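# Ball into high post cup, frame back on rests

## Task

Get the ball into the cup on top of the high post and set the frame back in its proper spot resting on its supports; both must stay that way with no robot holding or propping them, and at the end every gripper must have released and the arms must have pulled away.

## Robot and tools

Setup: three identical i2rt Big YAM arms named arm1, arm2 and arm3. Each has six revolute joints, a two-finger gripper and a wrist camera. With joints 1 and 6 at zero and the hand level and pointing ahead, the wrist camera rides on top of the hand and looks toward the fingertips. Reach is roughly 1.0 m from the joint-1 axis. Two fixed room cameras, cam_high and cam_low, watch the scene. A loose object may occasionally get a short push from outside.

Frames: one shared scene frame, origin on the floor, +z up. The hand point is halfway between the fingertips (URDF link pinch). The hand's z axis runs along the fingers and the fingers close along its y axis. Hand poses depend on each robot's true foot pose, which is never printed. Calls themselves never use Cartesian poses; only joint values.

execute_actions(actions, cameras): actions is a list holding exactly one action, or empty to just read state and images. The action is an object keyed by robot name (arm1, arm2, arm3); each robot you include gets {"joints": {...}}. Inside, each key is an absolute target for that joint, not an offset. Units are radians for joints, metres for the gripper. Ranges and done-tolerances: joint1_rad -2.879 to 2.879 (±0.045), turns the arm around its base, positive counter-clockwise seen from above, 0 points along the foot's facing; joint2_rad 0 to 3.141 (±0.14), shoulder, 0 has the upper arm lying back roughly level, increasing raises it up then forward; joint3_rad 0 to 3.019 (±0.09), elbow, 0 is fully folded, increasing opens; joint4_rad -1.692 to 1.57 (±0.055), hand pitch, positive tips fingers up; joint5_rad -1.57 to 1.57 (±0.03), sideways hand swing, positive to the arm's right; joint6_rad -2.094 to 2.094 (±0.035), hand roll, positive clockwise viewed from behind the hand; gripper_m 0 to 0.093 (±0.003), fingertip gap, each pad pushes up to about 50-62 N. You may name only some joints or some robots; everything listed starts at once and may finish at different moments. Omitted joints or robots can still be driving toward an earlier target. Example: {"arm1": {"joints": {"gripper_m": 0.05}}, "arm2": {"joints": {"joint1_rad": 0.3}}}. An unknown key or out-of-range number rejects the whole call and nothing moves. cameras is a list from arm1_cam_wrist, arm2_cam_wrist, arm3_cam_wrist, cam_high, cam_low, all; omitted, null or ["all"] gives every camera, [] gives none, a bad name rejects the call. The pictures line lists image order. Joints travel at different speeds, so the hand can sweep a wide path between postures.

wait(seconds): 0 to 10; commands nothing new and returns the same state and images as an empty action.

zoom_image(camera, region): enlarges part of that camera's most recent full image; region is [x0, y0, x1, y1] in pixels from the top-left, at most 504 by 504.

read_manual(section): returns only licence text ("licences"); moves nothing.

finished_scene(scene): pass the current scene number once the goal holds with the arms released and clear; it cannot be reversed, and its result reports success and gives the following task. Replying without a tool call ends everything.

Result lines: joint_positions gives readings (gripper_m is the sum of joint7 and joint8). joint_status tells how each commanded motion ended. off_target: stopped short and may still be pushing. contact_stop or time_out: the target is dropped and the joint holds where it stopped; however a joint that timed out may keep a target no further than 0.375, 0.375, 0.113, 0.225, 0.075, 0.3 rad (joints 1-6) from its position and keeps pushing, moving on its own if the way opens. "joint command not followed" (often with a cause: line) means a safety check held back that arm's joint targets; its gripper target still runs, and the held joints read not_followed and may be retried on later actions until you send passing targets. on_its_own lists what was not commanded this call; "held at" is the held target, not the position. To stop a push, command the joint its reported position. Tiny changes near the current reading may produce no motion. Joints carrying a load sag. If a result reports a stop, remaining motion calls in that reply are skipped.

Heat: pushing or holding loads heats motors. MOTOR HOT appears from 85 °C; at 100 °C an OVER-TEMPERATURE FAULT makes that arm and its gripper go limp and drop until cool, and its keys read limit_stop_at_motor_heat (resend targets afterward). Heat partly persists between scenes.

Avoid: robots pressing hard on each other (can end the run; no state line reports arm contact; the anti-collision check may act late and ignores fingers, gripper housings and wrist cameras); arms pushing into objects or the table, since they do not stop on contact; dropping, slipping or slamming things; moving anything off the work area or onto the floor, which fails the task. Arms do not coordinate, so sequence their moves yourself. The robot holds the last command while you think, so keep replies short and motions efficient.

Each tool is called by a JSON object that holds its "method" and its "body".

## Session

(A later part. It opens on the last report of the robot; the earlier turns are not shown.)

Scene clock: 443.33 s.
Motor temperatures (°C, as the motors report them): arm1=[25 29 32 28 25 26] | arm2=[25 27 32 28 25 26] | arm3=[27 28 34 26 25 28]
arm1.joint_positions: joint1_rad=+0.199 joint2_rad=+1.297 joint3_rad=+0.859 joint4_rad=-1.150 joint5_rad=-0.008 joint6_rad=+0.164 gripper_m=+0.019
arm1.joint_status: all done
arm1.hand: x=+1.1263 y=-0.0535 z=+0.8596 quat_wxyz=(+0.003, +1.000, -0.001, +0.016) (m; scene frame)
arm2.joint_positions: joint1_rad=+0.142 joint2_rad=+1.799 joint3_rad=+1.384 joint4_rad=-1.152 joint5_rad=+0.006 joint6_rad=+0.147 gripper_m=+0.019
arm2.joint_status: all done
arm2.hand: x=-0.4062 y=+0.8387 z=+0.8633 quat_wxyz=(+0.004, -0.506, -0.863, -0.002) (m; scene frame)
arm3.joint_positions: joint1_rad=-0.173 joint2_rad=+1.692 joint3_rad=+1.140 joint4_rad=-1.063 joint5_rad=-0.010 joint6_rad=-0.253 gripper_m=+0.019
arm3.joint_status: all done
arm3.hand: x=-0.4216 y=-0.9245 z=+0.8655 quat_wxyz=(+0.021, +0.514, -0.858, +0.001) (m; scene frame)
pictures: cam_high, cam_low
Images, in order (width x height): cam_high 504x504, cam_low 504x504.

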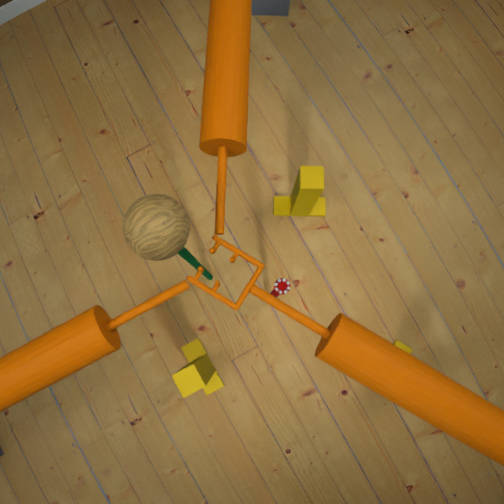

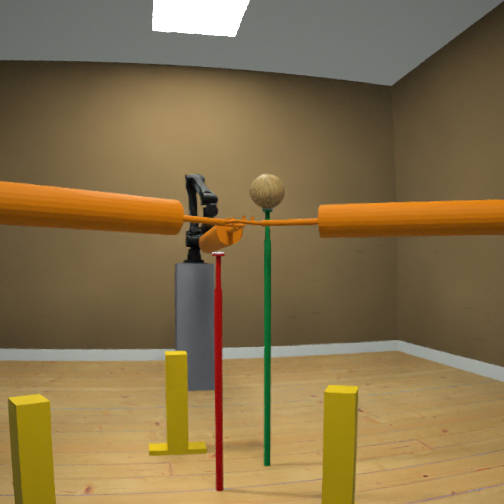

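{"method": "execute_actions", "body": {"actions": [{"arm1": {"joints": {"joint1_rad": -0.085, "joint2_rad": 1.54, "joint3_rad": 1.215, "joint4_rad": -1.18, "joint6_rad": -0.095}}, "arm2": {"joints": {"joint1_rad": 0.1, "joint2_rad": 1.45, "joint3_rad": 0.975, "joint4_rad": -1.06, "joint6_rad": 0.098}}, "arm3": {"joints": {"joint1_rad": 0.127, "joint2_rad": 1.73, "joint3_rad": 1.30, "joint4_rad": -1.104, "joint6_rad": 0.03}}}], "cameras": []}}

{"method": "execute_actions", "body": {"actions": [{"arm1": {"joints": {"joint1_rad": -0.242, "joint2_rad": 1.804, "joint3_rad": 1.574, "joint4_rad": -1.32, "joint6_rad": -0.252}}, "arm2": {"joints": {"joint1_rad": 0.0, "joint2_rad": 1.054, "joint3_rad": 0.682, "joint4_rad": -1.17, "joint6_rad": 0.0}}, "arm3": {"joints": {"joint1_rad": 0.363, "joint2_rad": 1.873, "joint3_rad": 1.512, "joint4_rad": -1.24, "joint6_rad": 0.247}}}], "cameras": ["cam_high"]}}

Scene clock: 449.20 s.
Motor temperatures (°C, as the motors report them): arm1=[25 29 33 28 25 26] | arm2=[25 26 31 28 25 26] | arm3=[27 28 34 26 25 28]
arm1.joint_positions: joint1_rad=-0.074 joint2_rad=+1.561 joint3_rad=+1.147 joint4_rad=-1.188 joint5_rad=+0.001 joint6_rad=-0.099 gripper_m=+0.019
arm1.joint_status: all done
arm1.hand: x=+1.0231 y=+0.0481 z=+0.8629 quat_wxyz=(+0.001, +1.000, -0.006, +0.023) (m; scene frame)
arm2.joint_positions: joint1_rad=+0.106 joint2_rad=+1.461 joint3_rad=+0.964 joint4_rad=-1.084 joint5_rad=+0.006 joint6_rad=+0.110 gripper_m=+0.019
arm2.joint_status: all done
arm2.hand: x=-0.5044 y=+0.9436 z=+0.8673 quat_wxyz=(+0.010, -0.505, -0.863, -0.005) (m; scene frame)
arm3.joint_positions: joint1_rad=+0.131 joint2_rad=+1.757 joint3_rad=+1.242 joint4_rad=-1.111 joint5_rad=-0.013 joint6_rad=+0.044 gripper_m=+0.019
arm3.joint_status: all done
arm3.hand: x=-0.5236 y=-0.8230 z=+0.8697 quat_wxyz=(+0.025, +0.517, -0.856, +0.009) (m; scene frame)
pictures: none
No camera images: the call's "cameras" was empty. Leave "cameras" out to get every camera's image.

Scene clock: 450.27 s.
Motor temperatures (°C, as the motors report them): arm1=[25 29 33 28 25 26] | arm2=[25 26 31 28 25 26] | arm3=[27 28 34 26 25 28]
arm1.joint_positions: joint1_rad=-0.232 joint2_rad=+1.826 joint3_rad=+1.516 joint4_rad=-1.296 joint5_rad=+0.005 joint6_rad=-0.264 gripper_m=+0.019
arm1.joint_status: all done
arm1.hand: x=+0.9300 y=+0.1446 z=+0.8684 quat_wxyz=(+0.002, +1.000, -0.003, +0.025) (m; scene frame)
arm2.joint_positions: joint1_rad=+0.011 joint2_rad=+1.069 joint3_rad=+0.668 joint4_rad=-1.168 joint5_rad=+0.000 joint6_rad=+0.012 gripper_m=+0.019
arm2.joint_status: all done
arm2.hand: x=-0.5991 y=+1.0369 z=+0.8824 quat_wxyz=(+0.003, -0.504, -0.864, -0.005) (m; scene frame)
arm3.joint_positions: joint1_rad=+0.360 joint2_rad=+1.900 joint3_rad=+1.467 joint4_rad=-1.220 joint5_rad=-0.006 joint6_rad=+0.267 gripper_m=+0.019
arm3.joint_status: all done
arm3.hand: x=-0.6139 y=-0.7326 z=+0.8748 quat_wxyz=(+0.029, +0.520, -0.854, +0.027) (m; scene frame)
pictures: cam_high
Images, in order (width x height): cam_high 504x504.

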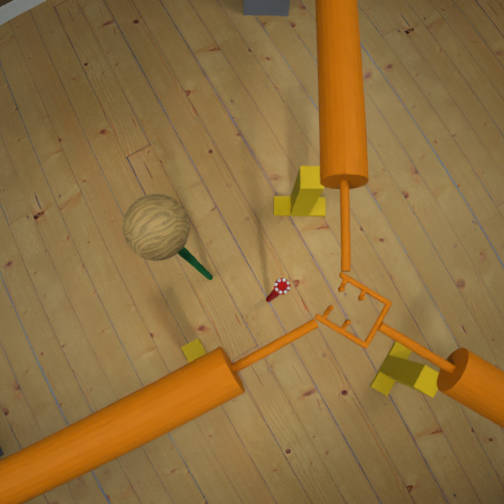

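Back over the home position. Now lowering in stages.

{"method": "execute_actions", "body": {"actions": [{"arm1": {"joints": {"joint2_rad": 1.959, "joint3_rad": 1.39, "joint4_rad": -0.983}}, "arm2": {"joints": {"joint2_rad": 1.407, "joint3_rad": 0.459, "joint4_rad": -0.62}}, "arm3": {"joints": {"joint2_rad": 2.069, "joint3_rad": 1.385, "joint4_rad": -0.921}}}], "cameras": []}}

{"method": "execute_actions", "body": {"actions": [{"arm1": {"joints": {"joint2_rad": 2.22, "joint3_rad": 1.337, "joint4_rad": -0.679}}, "arm2": {"joints": {"joint2_rad": 2.043, "joint3_rad": 0.459, "joint4_rad": 0.004}}, "arm3": {"joints": {"joint2_rad": 2.357, "joint3_rad": 1.396, "joint4_rad": -0.652}}}], "cameras": []}}

{"method": "execute_actions", "body": {"actions": [{"arm1": {"joints": {"joint2_rad": 2.49, "joint3_rad": 1.435, "joint4_rad": -0.505}}, "arm2": {"joints": {"joint2_rad": 2.50, "joint3_rad": 0.63, "joint4_rad": 0.285}}, "arm3": {"joints": {"joint2_rad": 2.635, "joint3_rad": 1.54, "joint4_rad": -0.52}}}], "cameras": ["cam_high", "cam_low"]}}

Scene clock: 456.90 s.
Motor temperatures (°C, as the motors report them): arm1=[25 30 33 28 25 26] | arm2=[25 26 31 28 25 26] | arm3=[27 28 34 26 25 28]
arm1.joint_positions: joint1_rad=-0.242 joint2_rad=+2.001 joint3_rad=+1.387 joint4_rad=-0.981 joint5_rad=+0.011 joint6_rad=-0.270 gripper_m=+0.019
arm1.joint_status: all done
arm1.hand: x=+0.9245 y=+0.1531 z=+0.7316 quat_wxyz=(-0.002, +1.000, -0.004, +0.020) (m; scene frame)
arm2.joint_positions: joint1_rad=+0.009 joint2_rad=+1.414 joint3_rad=+0.458 joint4_rad=-0.636 joint5_rad=+0.001 joint6_rad=+0.012 gripper_m=+0.019
arm2.joint_status: all done
arm2.hand: x=-0.6029 y=+1.0439 z=+0.7398 quat_wxyz=(+0.013, -0.505, -0.863, -0.010) (m; scene frame)
arm3.joint_positions: joint1_rad=+0.363 joint2_rad=+2.108 joint3_rad=+1.381 joint4_rad=-0.911 joint5_rad=-0.013 joint6_rad=+0.268 gripper_m=+0.019
arm3.joint_status: all done
arm3.hand: x=-0.6144 y=-0.7240 z=+0.7353 quat_wxyz=(+0.026, +0.520, -0.854, +0.019) (m; scene frame)
pictures: none
No camera images: the call's "cameras" was empty. Leave "cameras" out to get every camera's image.

Scene clock: 458.20 s.
Motor temperatures (°C, as the motors report them): arm1=[25 30 32 28 25 26] | arm2=[25 26 31 28 25 26] | arm3=[27 28 34 26 25 28]
arm1.joint_positions: joint1_rad=-0.232 joint2_rad=+2.252 joint3_rad=+1.341 joint4_rad=-0.672 joint5_rad=+0.003 joint6_rad=-0.263 gripper_m=+0.019
arm1.joint_status: all done
arm1.hand: x=+0.9282 y=+0.1460 z=+0.5854 quat_wxyz=(+0.000, +1.000, -0.003, +0.014) (m; scene frame)
arm2.joint_positions: joint1_rad=+0.008 joint2_rad=+2.044 joint3_rad=+0.471 joint4_rad=-0.003 joint5_rad=+0.003 joint6_rad=+0.011 gripper_m=+0.019
arm2.joint_status: all done
arm2.hand: x=-0.5996 y=+1.0387 z=+0.5911 quat_wxyz=(+0.007, -0.505, -0.863, -0.005) (m; scene frame)
arm3.joint_positions: joint1_rad=+0.352 joint2_rad=+2.382 joint3_rad=+1.388 joint4_rad=-0.632 joint5_rad=-0.007 joint6_rad=+0.267 gripper_m=+0.019
arm3.joint_status: all done
arm3.hand: x=-0.6087 y=-0.7300 z=+0.5898 quat_wxyz=(+0.020, +0.516, -0.856, +0.017) (m; scene frame)
pictures: none
No camera images: the call's "cameras" was empty. Leave "cameras" out to get every camera's image.

Scene clock: 459.37 s.
Motor temperatures (°C, as the motors report them): arm1=[25 30 32 28 25 26] | arm2=[25 26 31 28 25 26] | arm3=[27 28 34 26 25 28]
arm1.joint_positions: joint1_rad=-0.228 joint2_rad=+2.514 joint3_rad=+1.425 joint4_rad=-0.493 joint5_rad=+0.001 joint6_rad=-0.260 gripper_m=+0.019
arm1.joint_status: all done
arm1.hand: x=+0.9312 y=+0.1432 z=+0.4643 quat_wxyz=(+0.001, +1.000, -0.003, +0.013) (m; scene frame)
arm2.joint_positions: joint1_rad=+0.008 joint2_rad=+2.495 joint3_rad=+0.643 joint4_rad=+0.278 joint5_rad=+0.000 joint6_rad=+0.011 gripper_m=+0.019
arm2.joint_status: all done
arm2.hand: x=-0.5970 y=+1.0366 z=+0.4737 quat_wxyz=(+0.006, -0.505, -0.863, -0.007) (m; scene frame)
arm3.joint_positions: joint1_rad=+0.345 joint2_rad=+2.658 joint3_rad=+1.531 joint4_rad=-0.507 joint5_rad=-0.004 joint6_rad=+0.262 gripper_m=+0.019
arm3.joint_status: all done
arm3.hand: x=-0.6045 y=-0.7309 z=+0.4697 quat_wxyz=(+0.021, +0.515, -0.856, +0.020) (m; scene frame)
pictures: cam_high, cam_low
Images, in order (width x height): cam_high 504x504, cam_low 504x504.

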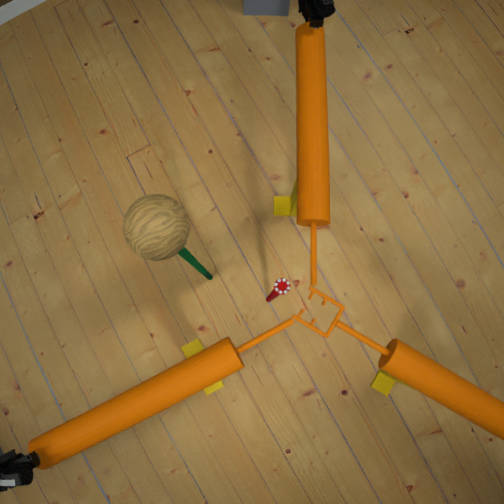

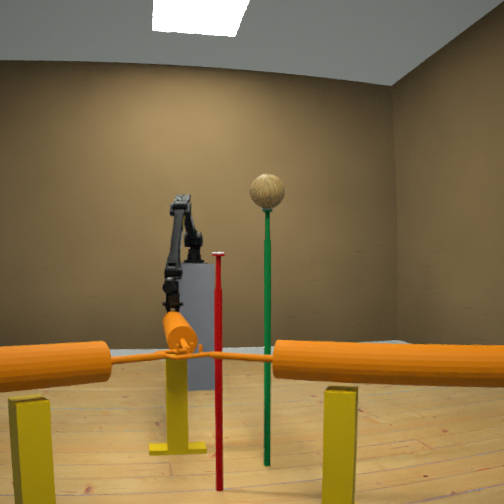

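{"method": "execute_actions", "body": {"actions": [{"arm1": {"joints": {"joint1_rad": -0.252, "joint2_rad": 2.535, "joint3_rad": 1.458, "joint4_rad": -0.465}}, "arm2": {"joints": {"joint1_rad": 0.0, "joint2_rad": 2.60, "joint3_rad": 0.685, "joint4_rad": 0.345}}, "arm3": {"joints": {"joint1_rad": 0.375, "joint2_rad": 2.68, "joint3_rad": 1.578, "joint4_rad": -0.485}}}], "cameras": ["cam_high", "cam_low"]}}

Scene clock: 464.33 s.
Motor temperatures (°C, as the motors report them): arm1=[25 30 31 28 25 26] | arm2=[25 26 30 28 25 26] | arm3=[27 28 34 26 25 28]
arm1.joint_positions: joint1_rad=-0.235 joint2_rad=+2.534 joint3_rad=+1.436 joint4_rad=-0.466 joint5_rad=+0.000 joint6_rad=-0.263 gripper_m=+0.019
arm1.joint_status: all done
arm1.hand: x=+0.9277 y=+0.1479 z=+0.4559 quat_wxyz=(-0.001, +1.000, -0.005, +0.004) (m; scene frame)
arm2.joint_positions: joint1_rad=+0.008 joint2_rad=+2.605 joint3_rad=+0.693 joint4_rad=+0.336 joint5_rad=+0.000 joint6_rad=+0.011 gripper_m=+0.019
arm2.joint_status: all done
arm2.hand: x=-0.5995 y=+1.0414 z=+0.4422 quat_wxyz=(+0.006, -0.505, -0.863, -0.007) (m; scene frame)
arm3.joint_positions: joint1_rad=+0.352 joint2_rad=+2.687 joint3_rad=+1.555 joint4_rad=-0.488 joint5_rad=-0.003 joint6_rad=+0.262 gripper_m=+0.019
arm3.joint_status: all done
arm3.hand: x=-0.6071 y=-0.7259 z=+0.4576 quat_wxyz=(+0.017, +0.518, -0.855, +0.016) (m; scene frame)
pictures: cam_high, cam_low
Images, in order (width x height): cam_high 504x504, cam_low 504x504.

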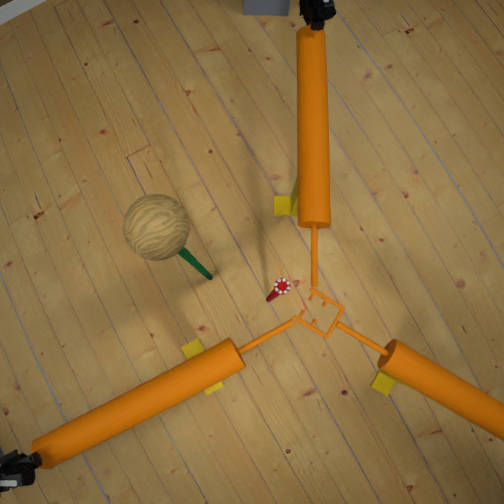

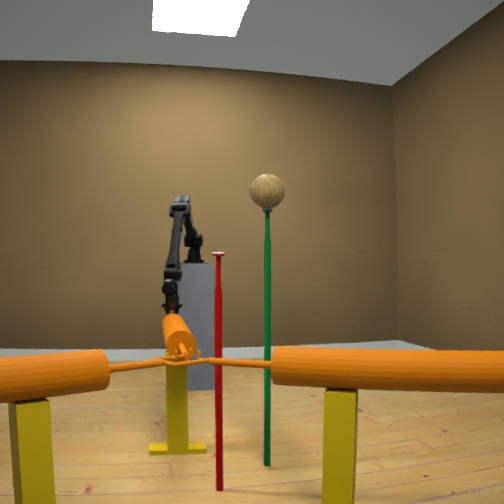

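The frame is on its rests within about 0.5 cm of the original place. Releasing and withdrawing.

{"method": "execute_actions", "body": {"actions": [{"arm1": {"joints": {"gripper_m": 0.09}}, "arm2": {"joints": {"gripper_m": 0.09}}, "arm3": {"joints": {"gripper_m": 0.09}}}], "cameras": []}}

{"method": "execute_actions", "body": {"actions": [{"arm1": {"joints": {"joint2_rad": 2.22, "joint3_rad": 1.337, "joint4_rad": -0.679}}, "arm2": {"joints": {"joint2_rad": 2.043, "joint3_rad": 0.459, "joint4_rad": 0.004}}, "arm3": {"joints": {"joint2_rad": 2.357, "joint3_rad": 1.396, "joint4_rad": -0.652}}}], "cameras": ["cam_high", "cam_low"]}}

Scene clock: 469.97 s.
Motor temperatures (°C, as the motors report them): arm1=[25 30 31 28 25 26] | arm2=[25 26 30 28 25 26] | arm3=[27 28 33 26 25 28]
arm1.joint_positions: joint1_rad=-0.247 joint2_rad=+2.534 joint3_rad=+1.436 joint4_rad=-0.466 joint5_rad=+0.000 joint6_rad=-0.263 gripper_m=+0.090
arm1.joint_status: all done
arm1.hand: x=+0.9293 y=+0.1541 z=+0.4560 quat_wxyz=(-0.001, +1.000, -0.010, +0.004) (m; scene frame)
arm2.joint_positions: joint1_rad=+0.008 joint2_rad=+2.605 joint3_rad=+0.693 joint4_rad=+0.336 joint5_rad=+0.000 joint6_rad=+0.010 gripper_m=+0.090
arm2.joint_status: all done
arm2.hand: x=-0.5995 y=+1.0414 z=+0.4422 quat_wxyz=(+0.006, -0.504, -0.863, -0.007) (m; scene frame)
arm3.joint_positions: joint1_rad=+0.366 joint2_rad=+2.687 joint3_rad=+1.556 joint4_rad=-0.488 joint5_rad=-0.003 joint6_rad=+0.257 gripper_m=+0.090
arm3.joint_status: all done
arm3.hand: x=-0.6139 y=-0.7235 z=+0.4578 quat_wxyz=(+0.016, +0.526, -0.850, +0.016) (m; scene frame)
pictures: none
No camera images: the call's "cameras" was empty. Leave "cameras" out to get every camera's image.

Scene clock: 471.37 s.
Motor temperatures (°C, as the motors report them): arm1=[25 30 31 28 25 26] | arm2=[25 26 30 28 25 26] | arm3=[27 28 33 26 25 28]
arm1.joint_positions: joint1_rad=-0.247 joint2_rad=+2.204 joint3_rad=+1.328 joint4_rad=-0.671 joint5_rad=+0.000 joint6_rad=-0.263 gripper_m=+0.090
arm1.joint_status: all done
arm1.hand: x=+0.9234 y=+0.1552 z=+0.6074 quat_wxyz=(-0.004, +1.000, -0.010, -0.004) (m; scene frame)
arm2.joint_positions: joint1_rad=+0.008 joint2_rad=+2.041 joint3_rad=+0.458 joint4_rad=+0.018 joint5_rad=+0.000 joint6_rad=+0.010 gripper_m=+0.090
arm2.joint_status: all done
arm2.hand: x=-0.6002 y=+1.0409 z=+0.5919 quat_wxyz=(+0.001, -0.504, -0.864, -0.004) (m; scene frame)
arm3.joint_positions: joint1_rad=+0.366 joint2_rad=+2.344 joint3_rad=+1.390 joint4_rad=-0.646 joint5_rad=-0.003 joint6_rad=+0.257 gripper_m=+0.090
arm3.joint_status: all done
arm3.hand: x=-0.6129 y=-0.7178 z=+0.6100 quat_wxyz=(+0.009, +0.526, -0.850, +0.009) (m; scene frame)
pictures: cam_high, cam_low
Images, in order (width x height): cam_high 504x504, cam_low 504x504.

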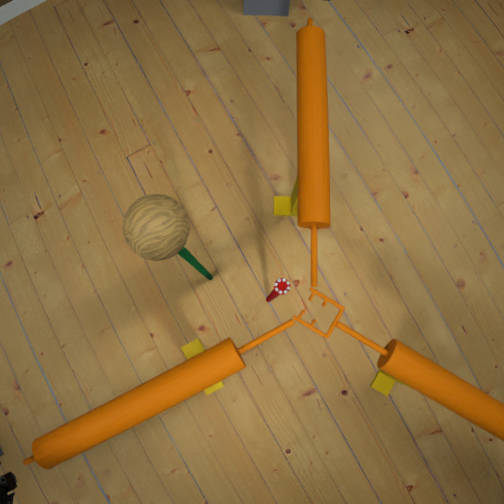

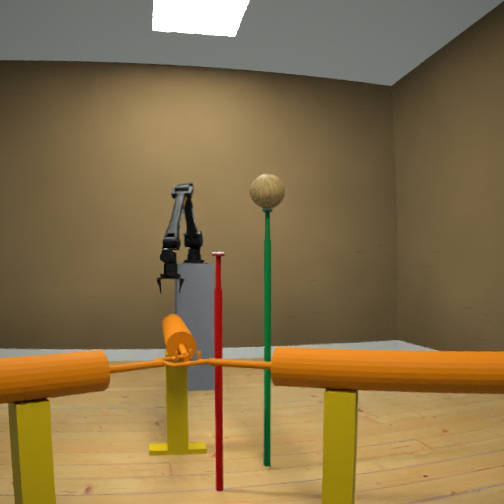

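The ball is in the high post's cup, the frame is back on its rests, and the arms are clear.

{"method": "finished_scene", "body": {"scene": 1}}

The scene is finished: the task was done.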